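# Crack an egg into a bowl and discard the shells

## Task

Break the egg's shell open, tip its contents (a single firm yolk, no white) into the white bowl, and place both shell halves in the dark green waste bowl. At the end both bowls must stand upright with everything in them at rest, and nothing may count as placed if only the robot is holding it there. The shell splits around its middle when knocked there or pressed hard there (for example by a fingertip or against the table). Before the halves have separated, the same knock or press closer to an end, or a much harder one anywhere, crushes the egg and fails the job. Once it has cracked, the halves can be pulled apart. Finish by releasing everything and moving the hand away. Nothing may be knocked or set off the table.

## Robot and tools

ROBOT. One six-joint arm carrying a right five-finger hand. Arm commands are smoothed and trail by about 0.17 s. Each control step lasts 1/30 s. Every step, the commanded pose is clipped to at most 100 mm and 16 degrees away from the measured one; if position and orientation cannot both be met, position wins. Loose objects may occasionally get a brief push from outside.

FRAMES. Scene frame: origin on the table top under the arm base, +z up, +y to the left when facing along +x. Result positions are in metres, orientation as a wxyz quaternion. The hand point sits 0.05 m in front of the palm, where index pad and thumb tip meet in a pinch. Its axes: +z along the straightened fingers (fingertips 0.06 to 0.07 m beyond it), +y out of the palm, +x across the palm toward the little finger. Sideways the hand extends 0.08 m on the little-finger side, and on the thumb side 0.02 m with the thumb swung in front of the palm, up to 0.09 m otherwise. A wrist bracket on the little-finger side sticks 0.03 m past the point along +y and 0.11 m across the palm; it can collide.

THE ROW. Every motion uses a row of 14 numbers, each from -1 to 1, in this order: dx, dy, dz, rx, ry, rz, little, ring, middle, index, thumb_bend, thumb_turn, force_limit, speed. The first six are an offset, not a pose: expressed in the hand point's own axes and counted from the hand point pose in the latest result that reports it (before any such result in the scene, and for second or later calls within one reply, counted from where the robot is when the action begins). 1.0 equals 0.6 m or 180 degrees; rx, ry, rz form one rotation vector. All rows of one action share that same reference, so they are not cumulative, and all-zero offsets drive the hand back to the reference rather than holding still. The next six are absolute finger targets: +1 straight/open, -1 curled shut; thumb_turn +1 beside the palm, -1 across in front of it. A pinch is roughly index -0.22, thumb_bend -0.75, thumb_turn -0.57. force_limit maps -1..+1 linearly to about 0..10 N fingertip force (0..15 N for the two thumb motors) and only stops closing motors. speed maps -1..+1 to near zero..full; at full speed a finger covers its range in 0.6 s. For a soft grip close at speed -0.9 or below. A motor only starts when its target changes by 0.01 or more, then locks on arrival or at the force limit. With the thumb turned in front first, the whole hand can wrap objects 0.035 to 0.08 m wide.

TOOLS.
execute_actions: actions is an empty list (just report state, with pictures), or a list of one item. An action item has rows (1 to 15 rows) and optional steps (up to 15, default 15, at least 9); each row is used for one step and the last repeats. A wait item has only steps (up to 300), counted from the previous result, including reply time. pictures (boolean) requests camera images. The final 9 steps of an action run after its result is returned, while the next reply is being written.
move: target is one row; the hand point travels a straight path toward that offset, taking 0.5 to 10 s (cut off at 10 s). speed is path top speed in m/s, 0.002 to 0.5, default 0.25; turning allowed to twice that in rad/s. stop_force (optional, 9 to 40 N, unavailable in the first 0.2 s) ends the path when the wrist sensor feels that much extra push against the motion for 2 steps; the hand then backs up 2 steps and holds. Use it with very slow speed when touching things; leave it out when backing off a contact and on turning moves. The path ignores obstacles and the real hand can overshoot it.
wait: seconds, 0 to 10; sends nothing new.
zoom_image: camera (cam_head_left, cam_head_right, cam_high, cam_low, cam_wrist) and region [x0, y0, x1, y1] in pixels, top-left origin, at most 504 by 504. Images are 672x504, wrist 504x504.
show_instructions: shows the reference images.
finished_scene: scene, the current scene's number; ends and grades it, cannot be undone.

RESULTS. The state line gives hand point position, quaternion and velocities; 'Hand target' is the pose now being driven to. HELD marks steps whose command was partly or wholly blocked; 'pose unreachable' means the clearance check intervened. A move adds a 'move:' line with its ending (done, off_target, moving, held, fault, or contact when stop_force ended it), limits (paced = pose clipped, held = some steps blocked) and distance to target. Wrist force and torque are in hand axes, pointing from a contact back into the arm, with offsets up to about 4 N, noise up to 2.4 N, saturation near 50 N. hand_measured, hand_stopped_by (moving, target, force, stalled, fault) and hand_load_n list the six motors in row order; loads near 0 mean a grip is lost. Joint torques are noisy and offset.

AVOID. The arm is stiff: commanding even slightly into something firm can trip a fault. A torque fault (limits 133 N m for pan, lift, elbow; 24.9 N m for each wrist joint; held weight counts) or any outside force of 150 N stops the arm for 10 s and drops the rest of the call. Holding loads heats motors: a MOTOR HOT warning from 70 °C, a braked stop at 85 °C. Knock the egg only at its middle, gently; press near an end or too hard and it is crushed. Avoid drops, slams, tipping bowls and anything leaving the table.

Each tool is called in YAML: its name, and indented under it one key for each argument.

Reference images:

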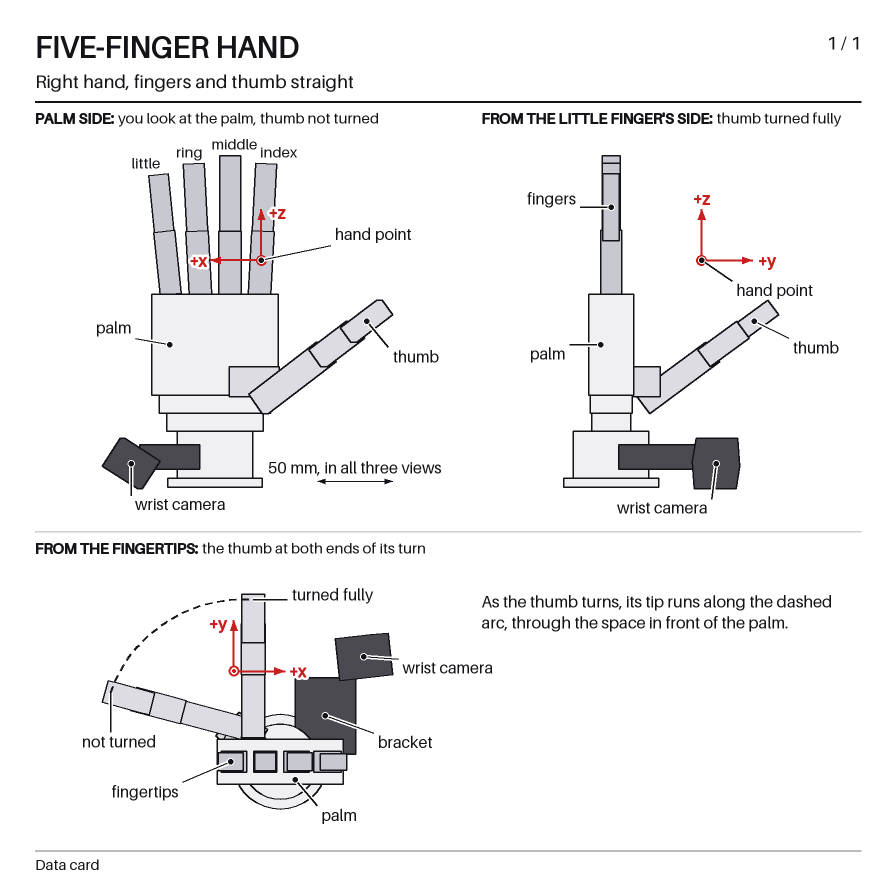

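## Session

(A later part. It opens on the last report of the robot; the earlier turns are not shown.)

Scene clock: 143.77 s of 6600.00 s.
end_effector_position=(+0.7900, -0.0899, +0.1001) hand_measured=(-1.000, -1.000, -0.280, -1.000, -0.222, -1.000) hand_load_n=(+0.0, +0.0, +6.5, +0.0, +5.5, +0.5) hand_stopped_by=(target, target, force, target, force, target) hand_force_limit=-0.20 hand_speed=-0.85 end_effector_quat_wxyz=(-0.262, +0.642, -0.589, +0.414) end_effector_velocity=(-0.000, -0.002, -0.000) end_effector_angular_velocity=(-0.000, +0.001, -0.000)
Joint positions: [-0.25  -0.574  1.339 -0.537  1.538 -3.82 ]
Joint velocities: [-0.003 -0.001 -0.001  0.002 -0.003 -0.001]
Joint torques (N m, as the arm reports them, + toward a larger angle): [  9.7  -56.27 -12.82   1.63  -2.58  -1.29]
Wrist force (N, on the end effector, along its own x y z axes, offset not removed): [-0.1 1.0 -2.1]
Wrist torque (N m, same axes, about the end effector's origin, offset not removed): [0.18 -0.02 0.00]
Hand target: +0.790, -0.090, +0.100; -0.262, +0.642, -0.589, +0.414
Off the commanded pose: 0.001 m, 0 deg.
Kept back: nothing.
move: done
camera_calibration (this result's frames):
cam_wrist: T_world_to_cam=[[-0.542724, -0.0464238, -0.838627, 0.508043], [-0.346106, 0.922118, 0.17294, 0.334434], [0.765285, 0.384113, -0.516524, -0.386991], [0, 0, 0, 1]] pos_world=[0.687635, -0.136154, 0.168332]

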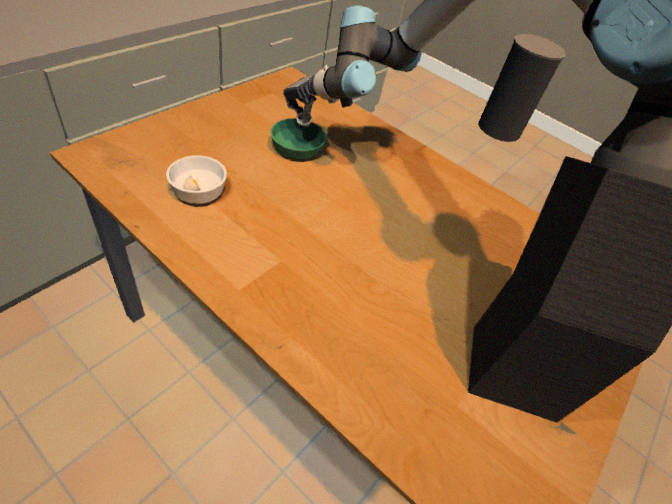

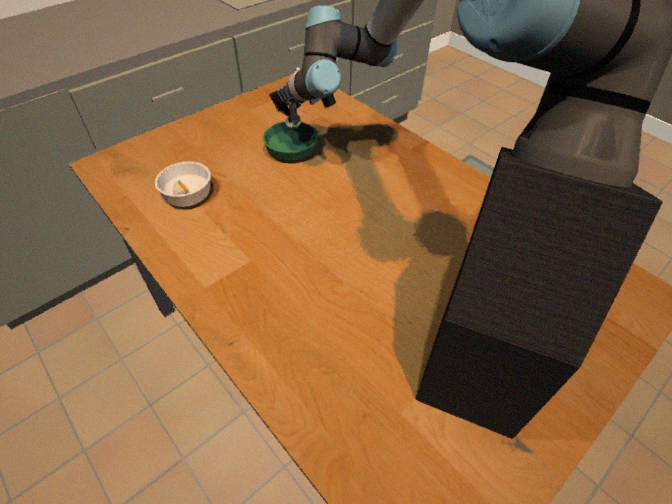

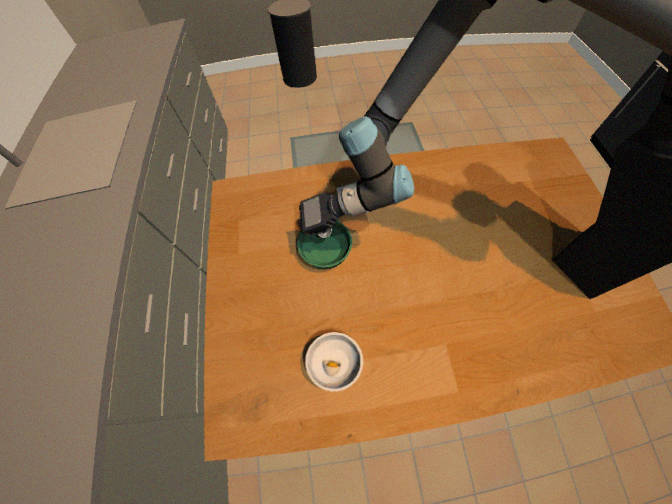

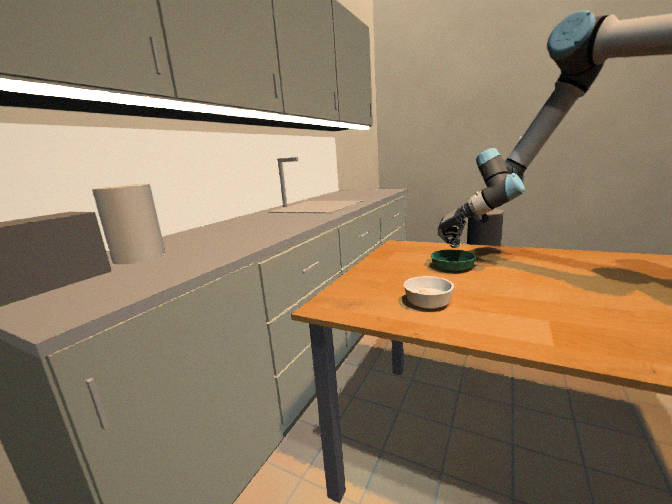

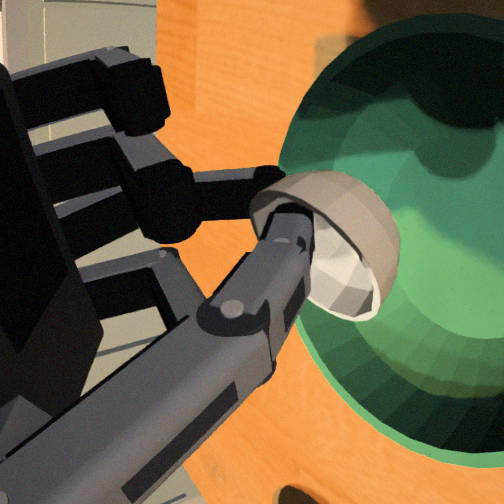

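move:
  target: [-0.023,0.086,0.055,0,0,0,-1,-1,-0.5,-1,-0.25,-1,-0.2,-0.85]
  speed: 0.06

move:
  target: [0,0,0,0,0,0,-1,-1,-0.1,-1,-0.1,-1,-0.2,-0.5]

move:
  target: [0.029,-0.109,-0.07,0,0,0,-1,-1,-0.1,-1,-0.1,-1,-0.2,-0.5]
  speed: 0.1

move:
  target: [-0.585,-0.102,-0.09,0,0,0,-1,-1,0.2,0.2,0.6,-1,-0.2,-0.5]

Scene clock: 145.73 s of 6600.00 s.
end_effector_position=(+0.7903, -0.0900, +0.0375) hand_measured=(-1.000, -1.000, -0.280, -1.000, -0.222, -1.000) hand_load_n=(+0.0, +0.0, +6.5, +0.0, +5.5, +0.5) hand_stopped_by=(target, target, force, target, force, target) hand_force_limit=-0.20 hand_speed=-0.85 end_effector_quat_wxyz=(-0.262, +0.642, -0.589, +0.414) end_effector_velocity=(-0.001, +0.001, -0.003) end_effector_angular_velocity=(+0.001, +0.002, +0.001)
Joint positions: [-0.282 -0.448  1.244 -0.567  1.506 -3.827]
Joint velocities: [-0.001  0.005 -0.004  0.001 -0.001  0.   ]
Joint torques (N m, as the arm reports them, + toward a larger angle): [ 11.17 -41.68 -13.3   -0.93  -2.57  -1.23]
Wrist force (N, on the end effector, along its own x y z axes, offset not removed): [2.0 4.4 2.9]
Wrist torque (N m, same axes, about the end effector's origin, offset not removed): [0.67 -0.42 0.19]
Hand target: +0.790, -0.090, +0.037; -0.262, +0.642, -0.589, +0.414
Off the commanded pose: 0.000 m, 0 deg.
Kept back: nothing.
move: done
camera_calibration (this result's frames):
cam_wrist: T_world_to_cam=[[-0.54273, -0.0464554, -0.838622, 0.455732], [-0.346118, 0.922119, 0.172916, 0.3455], [0.765276, 0.384108, -0.51654, -0.419486], [0, 0, 0, 1]] pos_world=[0.687945, -0.136293, 0.105764]

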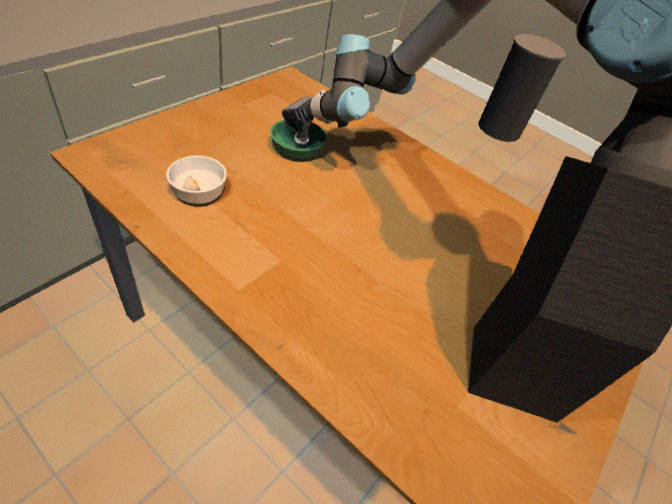

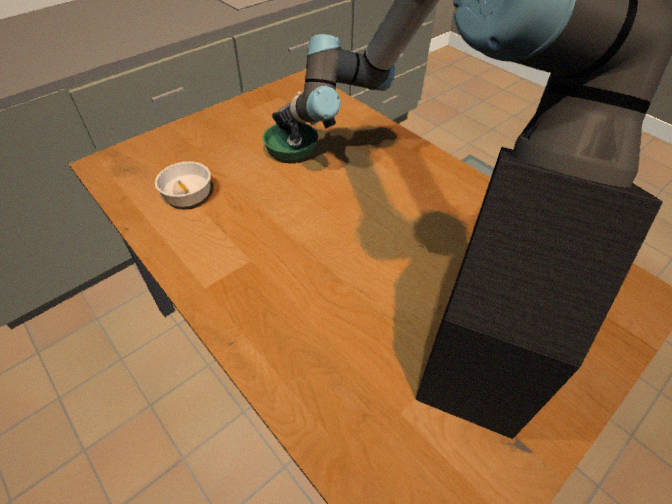

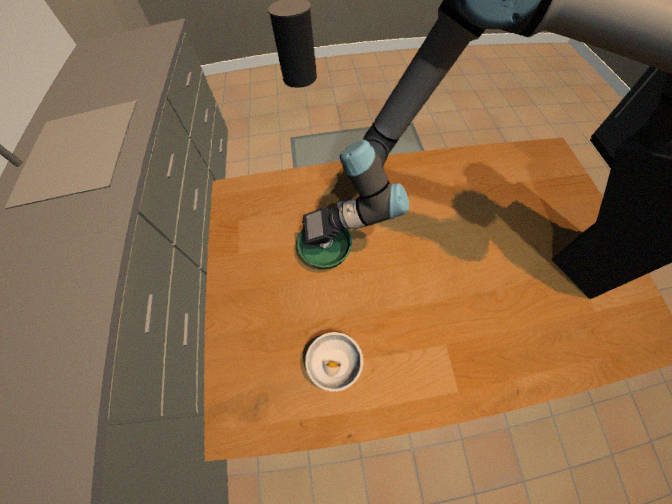

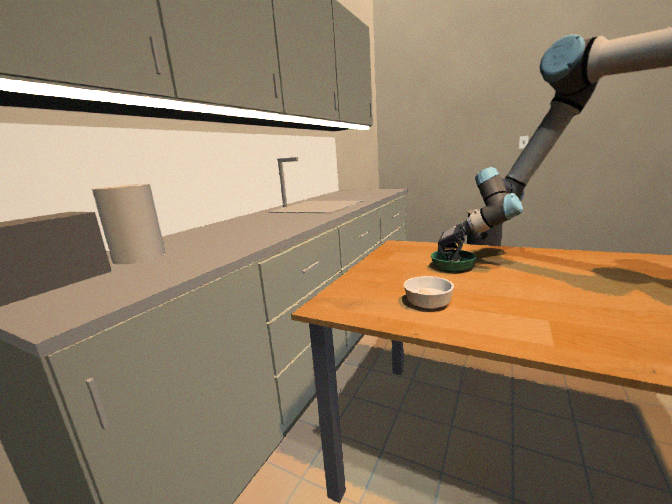

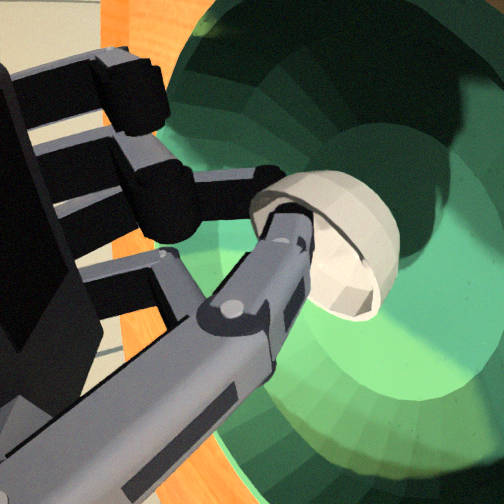

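Scene clock: 146.23 s of 6600.00 s.
end_effector_position=(+0.7903, -0.0900, +0.0375) hand_measured=(-1.000, -1.000, -0.100, -1.000, -0.100, -1.000) hand_load_n=(+0.0, +0.0, +0.0, +0.0, +0.0, +0.0) hand_stopped_by=(target, target, target, target, target, target) hand_force_limit=-0.20 hand_speed=-0.50 end_effector_quat_wxyz=(-0.262, +0.642, -0.589, +0.414) end_effector_velocity=(+0.000, -0.000, +0.000) end_effector_angular_velocity=(-0.000, -0.001, +0.000)
Joint positions: [-0.282 -0.448  1.244 -0.567  1.506 -3.827]
Joint velocities: [-0.    -0.     0.    -0.001 -0.001  0.   ]
Joint torques (N m, as the arm reports them, + toward a larger angle): [ 14.13 -57.13  -0.21  -0.5   -1.63  -1.25]
Wrist force (N, on the end effector, along its own x y z axes, offset not removed): [2.3 1.3 -2.9]
Wrist torque (N m, same axes, about the end effector's origin, offset not removed): [0.35 -0.34 0.12]
Hand target: +0.790, -0.090, +0.038; -0.262, +0.642, -0.589, +0.414
Off the commanded pose: 0.000 m, 0 deg.
Kept back: nothing.
move: done
camera_calibration (this result's frames):
cam_wrist: T_world_to_cam=[[-0.542674, -0.0464702, -0.838657, 0.455707], [-0.346106, 0.922133, 0.172861, 0.345546], [0.765321, 0.384071, -0.516502, -0.419542], [0, 0, 0, 1]] pos_world=[0.68798, -0.136329, 0.105756]

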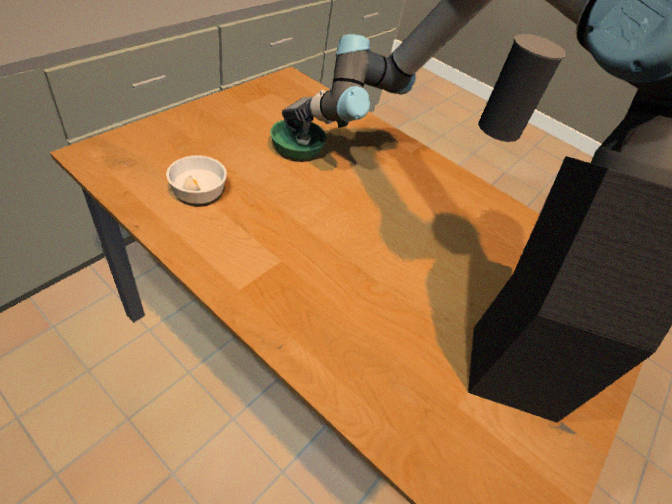

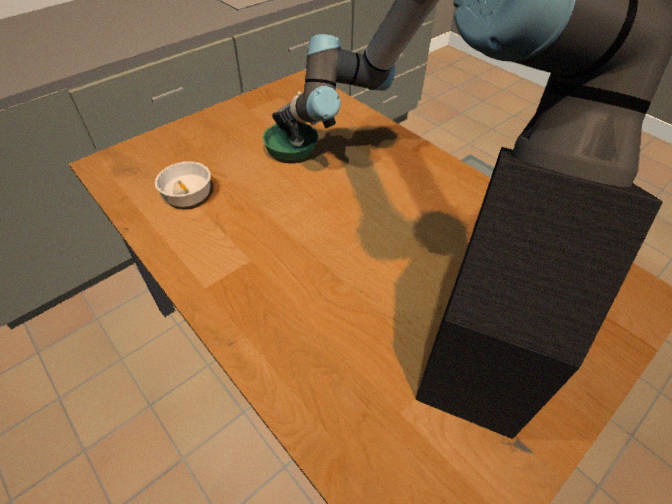

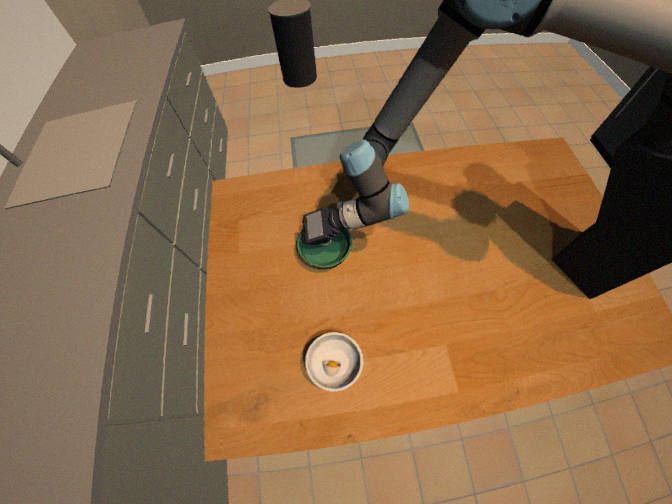

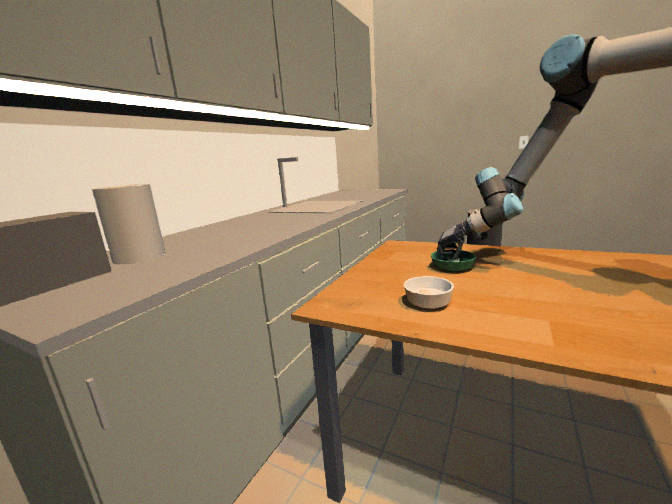

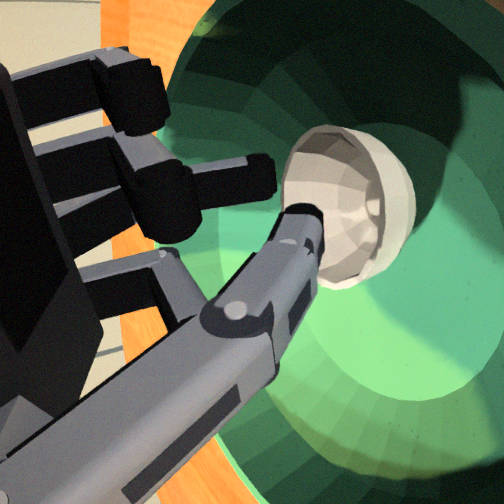

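Scene clock: 147.53 s of 6600.00 s.
end_effector_position=(+0.7898, -0.0898, +0.1169) hand_measured=(-1.000, -1.000, -0.100, -1.000, -0.100, -1.000) hand_load_n=(+0.0, +0.0, +0.0, +0.0, +0.0, +0.0) hand_stopped_by=(target, target, target, target, target, target) hand_force_limit=-0.20 hand_speed=-0.50 end_effector_quat_wxyz=(-0.262, +0.642, -0.589, +0.414) end_effector_velocity=(-0.001, +0.000, +0.002) end_effector_angular_velocity=(+0.001, +0.003, +0.000)
Joint positions: [-0.241 -0.606  1.36  -0.526  1.546 -3.818]
Joint velocities: [ 0.001 -0.004  0.004  0.003  0.002  0.   ]
Joint torques (N m, as the arm reports them, + toward a larger angle): [ 33.59 -55.55  -2.07   1.91   2.05   1.85]
Wrist force (N, on the end effector, along its own x y z axes, offset not removed): [-3.3 1.9 2.3]
Wrist torque (N m, same axes, about the end effector's origin, offset not removed): [-0.09 0.39 -0.11]
Hand target: +0.790, -0.090, +0.117; -0.262, +0.642, -0.589, +0.414
Off the commanded pose: 0.000 m, 0 deg.
Kept back: nothing.
move: done
camera_calibration (this result's frames):
cam_wrist: T_world_to_cam=[[-0.542664, -0.0464299, -0.838665, 0.522003], [-0.34609, 0.922134, 0.172889, 0.331341], [0.765335, 0.384075, -0.516478, -0.378242], [0, 0, 0, 1]] pos_world=[0.687428, -0.136031, 0.185147]

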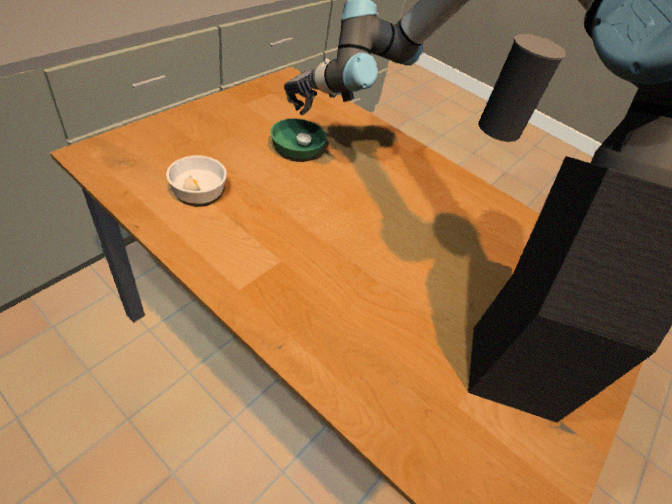

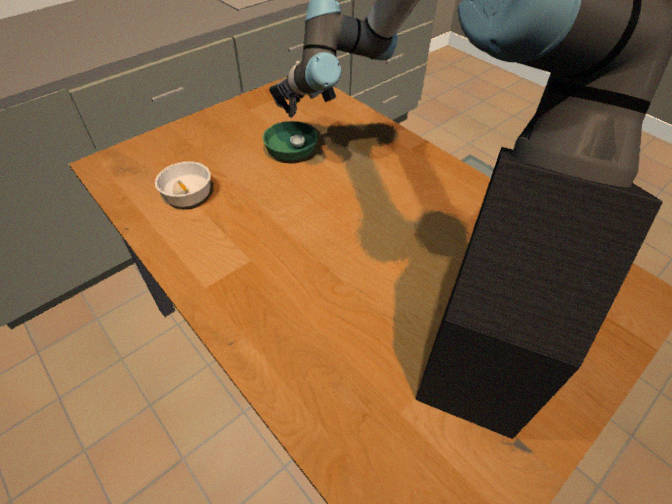

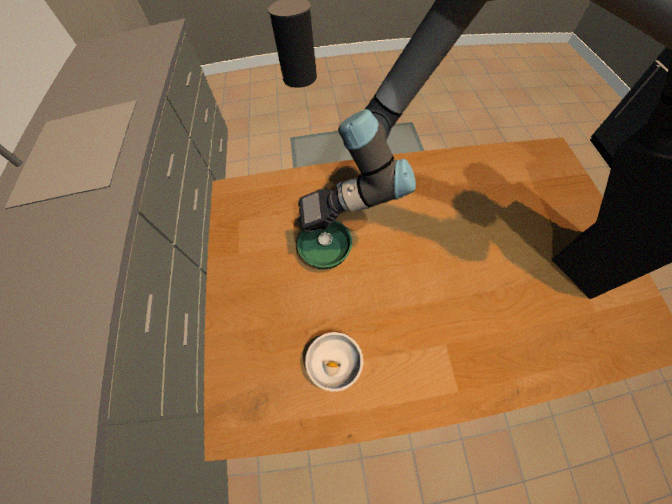

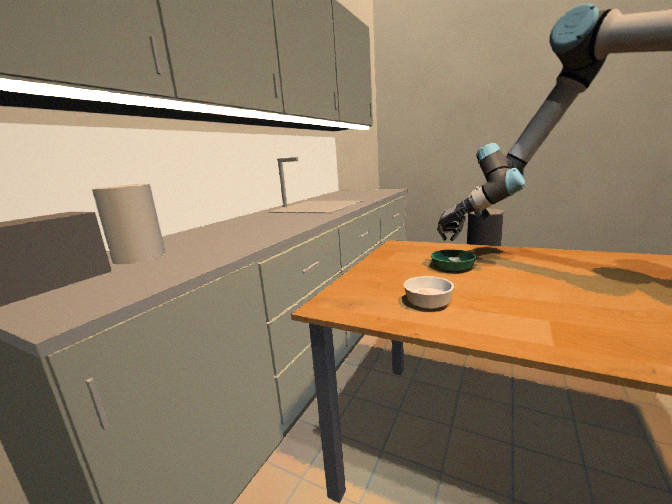

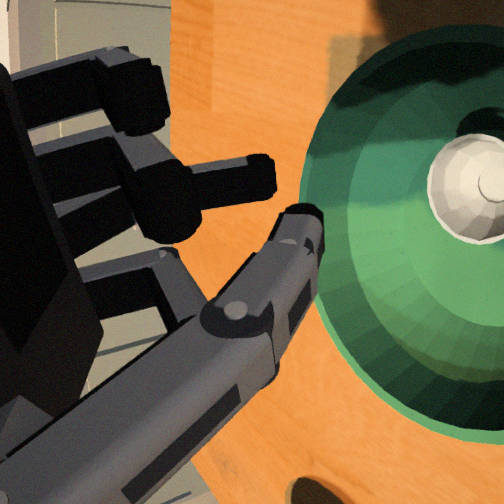

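Scene clock: 149.63 s of 6600.00 s.
end_effector_position=(+0.7902, +0.2705, +0.1176) hand_measured=(-1.000, -1.000, +0.200, +0.200, +0.600, -1.000) hand_load_n=(+0.0, +0.0, +0.0, +0.0, +0.0, +0.0) hand_stopped_by=(target, target, target, target, target, target) hand_force_limit=-0.20 hand_speed=-0.50 end_effector_quat_wxyz=(-0.262, +0.642, -0.590, +0.414) end_effector_velocity=(+0.001, +0.002, -0.000) end_effector_angular_velocity=(-0.001, +0.001, -0.003)
Joint positions: [ 0.275 -0.232  1.02  -0.53   2.047 -3.692]
Joint velocities: [ 0.003  0.005 -0.01   0.006  0.006  0.001]
Joint torques (N m, as the arm reports them, + toward a larger angle): [ 42.22 -43.53 -14.09   1.24   2.3    1.62]
Wrist force (N, on the end effector, along its own x y z axes, offset not removed): [2.5 -1.4 0.3]
Wrist torque (N m, same axes, about the end effector's origin, offset not removed): [-0.37 -0.51 0.16]
Hand target: +0.790, +0.271, +0.118; -0.262, +0.642, -0.590, +0.414
Off the commanded pose: 0.001 m, 0 deg.
Kept back: nothing.
move: done
camera_calibration (this result's frames):
cam_wrist: T_world_to_cam=[[-0.542372, -0.045971, -0.83888, 0.539166], [-0.346058, 0.922086, 0.173211, -0.000907052], [0.765556, 0.384245, -0.516022, -0.516856], [0, 0, 0, 1]] pos_world=[0.687796, 0.224222, 0.185743]

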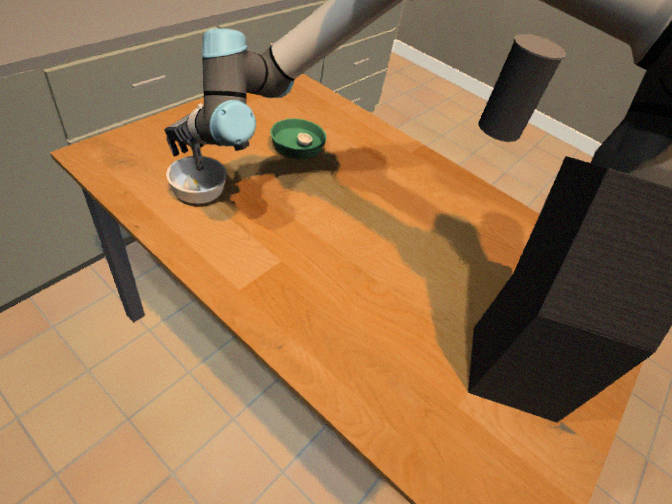

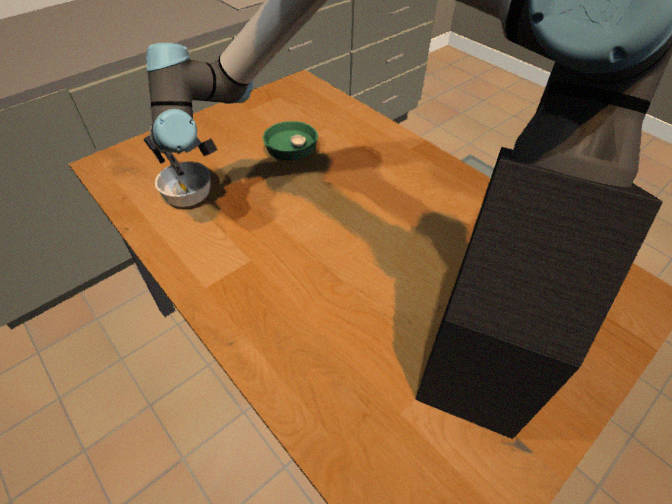

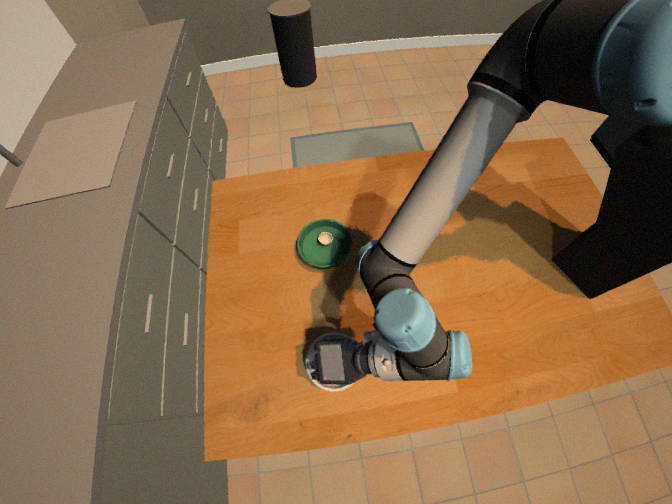

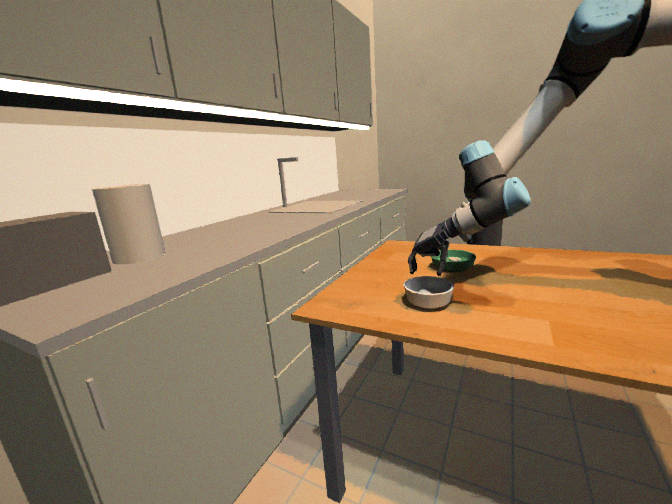

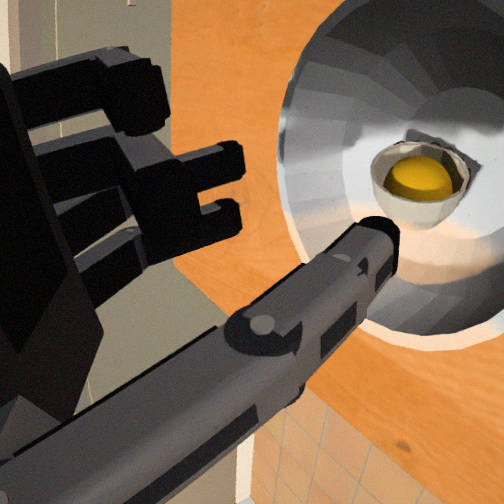

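move:
  target: [-0.0417,0.107,0.08,0,0,0,-1,-1,0.13,0.05,0.6,-1,-0.2,-0.5]
  speed: 0.05
  stop_force: 12

move:
  target: [0,0,0,0,0,0,-1,-1,-0.3,-0.35,0.1,-1,-0.3,-0.9]

Scene clock: 152.10 s of 6600.00 s.
end_effector_position=(+0.7967, +0.2769, +0.0344) hand_measured=(-1.000, -1.000, +0.130, +0.050, +0.600, -1.000) hand_load_n=(+0.0, +0.0, +0.0, +0.0, +0.0, +0.0) hand_stopped_by=(target, target, target, target, target, target) hand_force_limit=-0.20 hand_speed=-0.50 end_effector_quat_wxyz=(-0.262, +0.642, -0.590, +0.414) end_effector_velocity=(+0.001, +0.000, -0.002) end_effector_angular_velocity=(+0.000, -0.001, +0.000)
Joint positions: [ 0.227 -0.051  0.834 -0.531  2.    -3.705]
Joint velocities: [-0.001  0.006 -0.009  0.003 -0.001 -0.   ]
Joint torques (N m, as the arm reports them, + toward a larger angle): [ 16.01 -43.4  -14.29   1.36  -2.47  -1.18]
Wrist force (N, on the end effector, along its own x y z axes, offset not removed): [-1.1 -2.4 0.4]
Wrist torque (N m, same axes, about the end effector's origin, offset not removed): [-0.18 0.37 -0.21]
Hand target: +0.797, +0.277, +0.034; -0.262, +0.642, -0.590, +0.414
Off the commanded pose: 0.000 m, 0 deg.
Kept back: nothing.
move: done
camera_calibration (this result's frames):
cam_wrist: T_world_to_cam=[[-0.542338, -0.046008, -0.8389, 0.473171], [-0.346084, 0.922084, 0.173169, 0.00991062], [0.765569, 0.384245, -0.516004, -0.567222], [0, 0, 0, 1]] pos_world=[0.694296, 0.230583, 0.102538]

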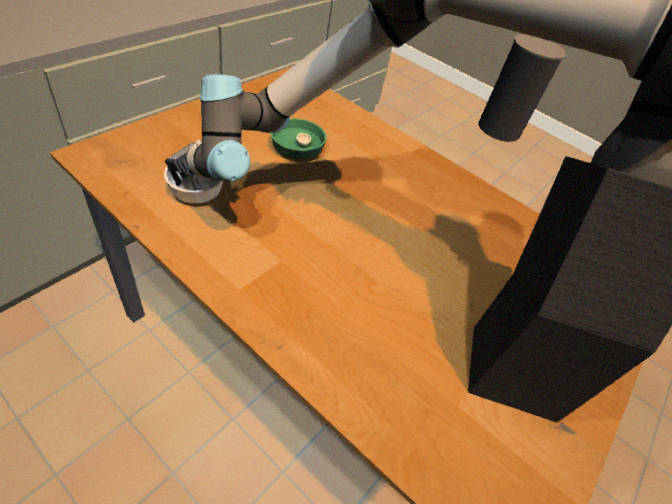

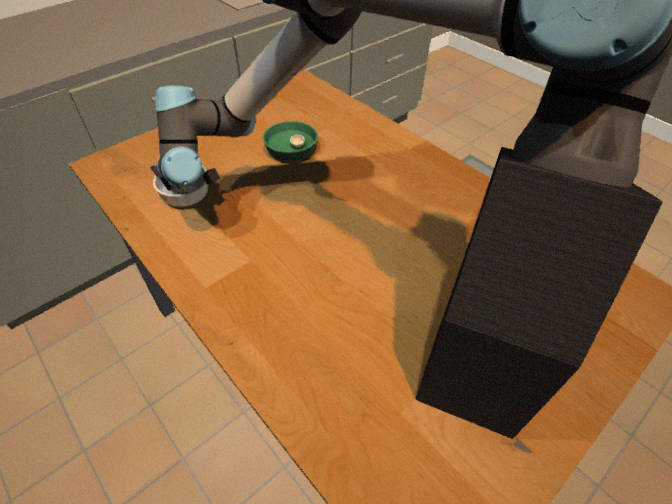

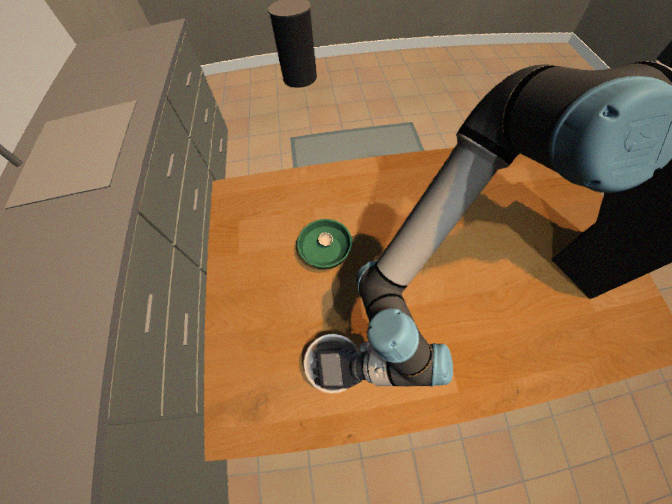

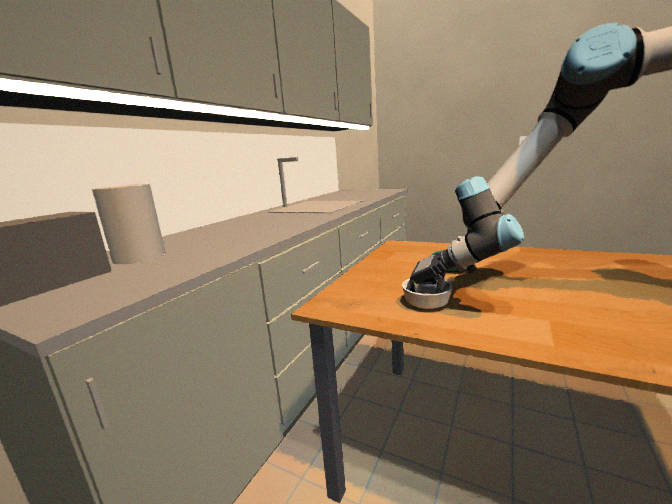

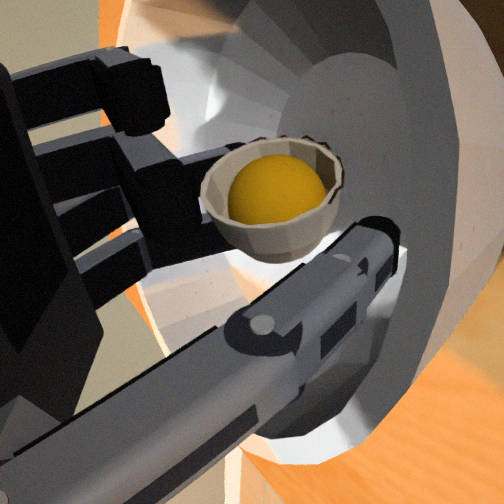

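Scene clock: 153.27 s of 6600.00 s.
end_effector_position=(+0.7967, +0.2769, +0.0344) hand_measured=(-1.000, -1.000, -0.024, -0.070, +0.518, -1.000) hand_load_n=(+0.0, +0.0, +3.5, +3.0, +6.5, +0.0) hand_stopped_by=(target, target, force, force, force, target) hand_force_limit=-0.30 hand_speed=-0.90 end_effector_quat_wxyz=(-0.262, +0.642, -0.590, +0.414) end_effector_velocity=(+0.000, -0.001, +0.000) end_effector_angular_velocity=(-0.001, -0.000, -0.001)
Joint positions: [ 0.227 -0.051  0.834 -0.531  2.    -3.705]
Joint velocities: [-0.    -0.    -0.    -0.     0.001 -0.   ]
Joint torques (N m, as the arm reports them, + toward a larger angle): [ 26.84 -58.12  -2.79  -1.19   1.08  -0.65]
Wrist force (N, on the end effector, along its own x y z axes, offset not removed): [1.7 4.2 -0.6]
Wrist torque (N m, same axes, about the end effector's origin, offset not removed): [0.62 -0.25 0.14]
Hand target: +0.797, +0.277, +0.034; -0.262, +0.642, -0.590, +0.414
Off the commanded pose: 0.000 m, 0 deg.
Kept back: nothing.
move: done
camera_calibration (this result's frames):
cam_wrist: T_world_to_cam=[[-0.542345, -0.046009, -0.838895, 0.473167], [-0.346081, 0.922085, 0.17317, 0.00993222], [0.765565, 0.384243, -0.516011, -0.567219], [0, 0, 0, 1]] pos_world=[0.6943, 0.230562, 0.102526]

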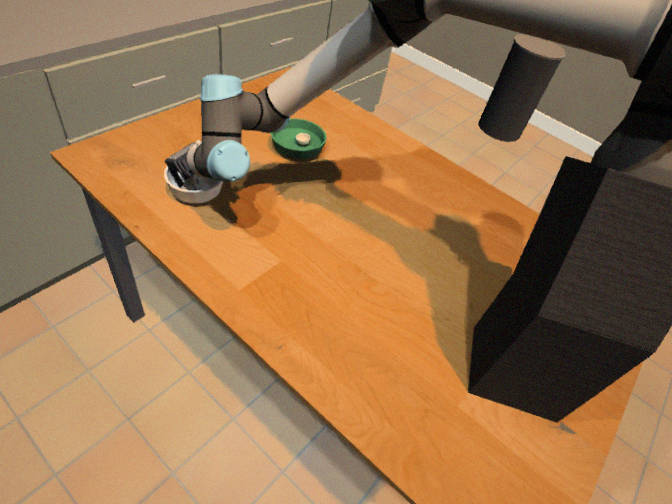

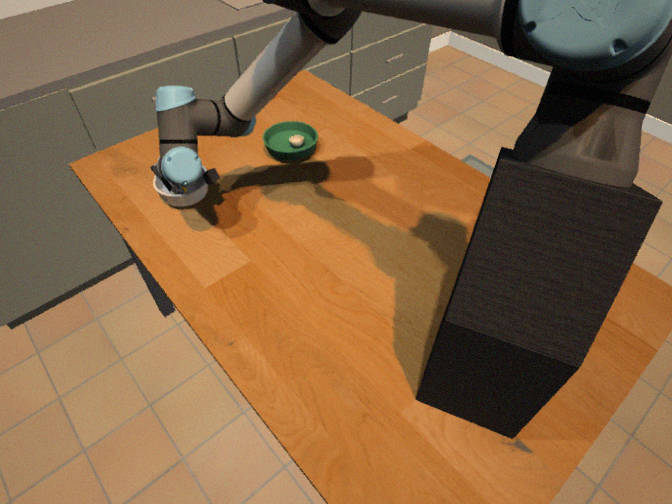

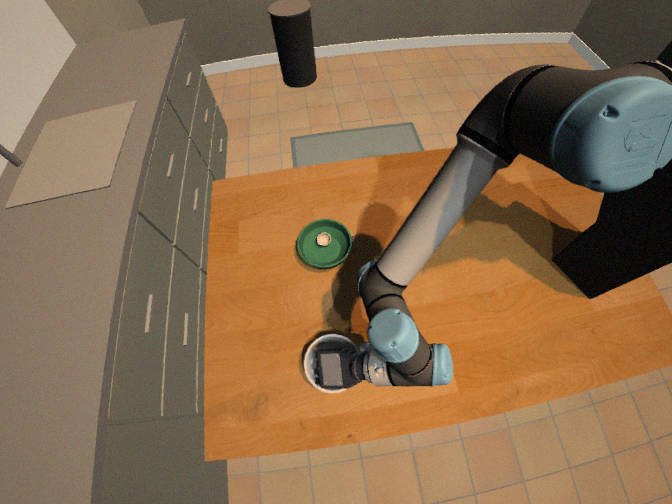

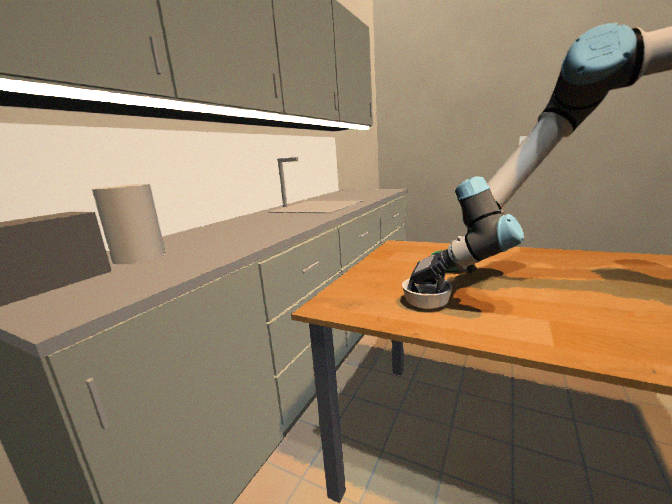

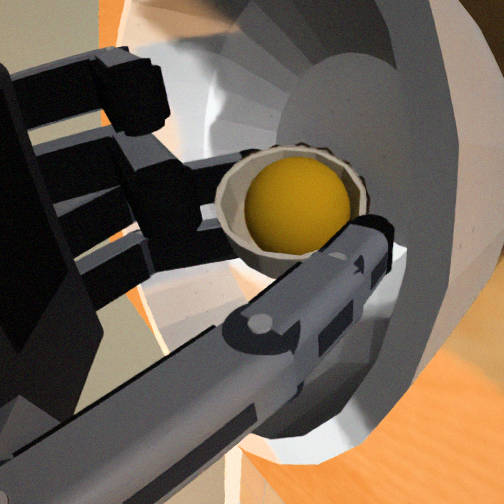

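move:
  target: [0.006,-0.085,-0.055,0,-0.165,0.257,-1,-1,-0.3,-0.35,0.1,-1,-0.3,-0.9]
  speed: 0.15

Scene clock: 157.23 s of 6600.00 s.
end_effector_position=(+0.7966, +0.2869, +0.0942) hand_measured=(-1.000, -1.000, -0.024, -0.070, +0.518, -1.000) hand_load_n=(+0.0, +0.0, +3.5, +3.0, +6.5, +0.0) hand_stopped_by=(target, target, force, force, force, target) hand_force_limit=-0.30 hand_speed=-0.90 end_effector_quat_wxyz=(+0.540, -0.444, +0.707, -0.106) end_effector_velocity=(+0.002, -0.001, +0.002) end_effector_angular_velocity=(+0.012, -0.005, -0.001)
Joint positions: [ 0.015 -0.217  1.072 -0.519  1.302 -2.937]
Joint velocities: [-0.003 -0.002  0.    -0.004 -0.01   0.01 ]
Joint torques (N m, as the arm reports them, + toward a larger angle): [ 13.49 -40.31   0.16  -0.93  -2.79   1.66]
Wrist force (N, on the end effector, along its own x y z axes, offset not removed): [1.3 1.8 -2.2]
Wrist torque (N m, same axes, about the end effector's origin, offset not removed): [0.37 -0.24 -0.03]
Hand target: +0.797, +0.287, +0.094; +0.540, -0.444, +0.707, -0.106
Off the commanded pose: 0.000 m, 0 deg.
Kept back: nothing.
move: done
camera_calibration (this result's frames):
cam_wrist: T_world_to_cam=[[-0.51847, 0.663992, -0.538798, 0.272788], [-0.371743, 0.392418, 0.841318, 0.0997575], [0.770062, 0.636493, 0.0433773, -0.668763], [0, 0, 0, 1]] pos_world=[0.693506, 0.205387, 0.0920587]

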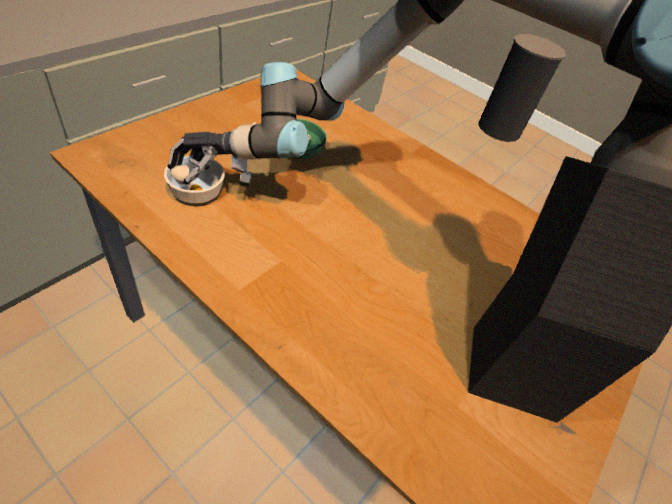

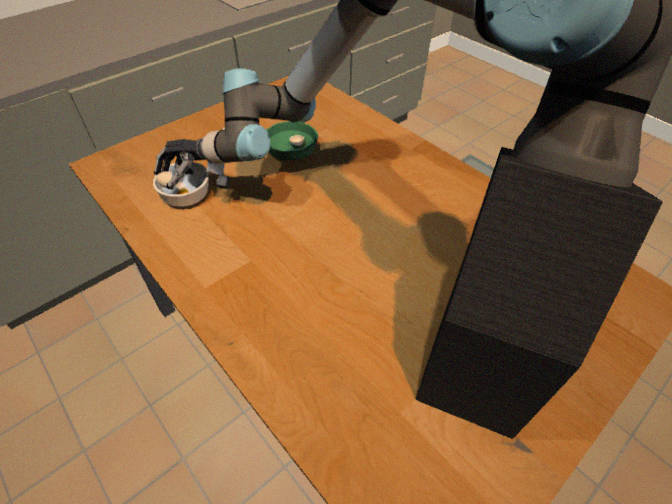

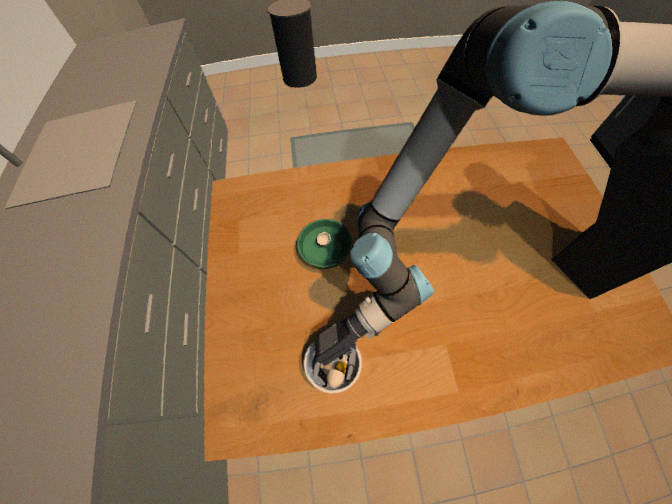

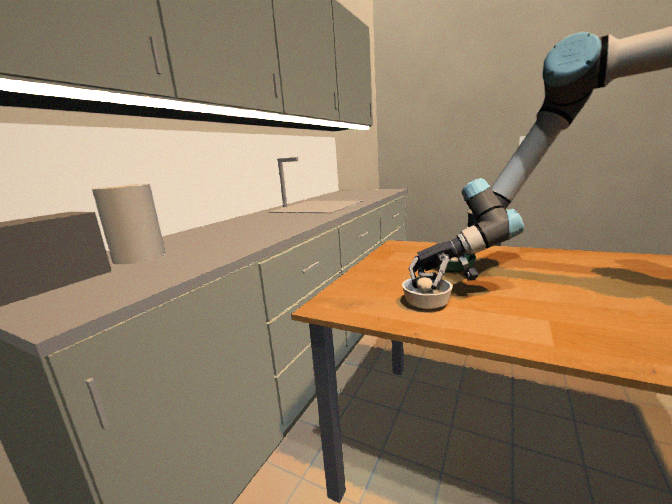

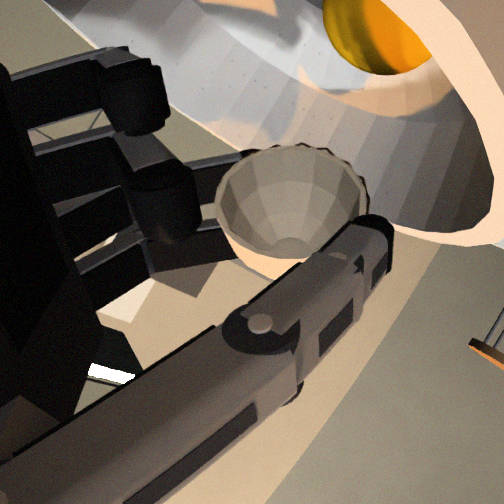

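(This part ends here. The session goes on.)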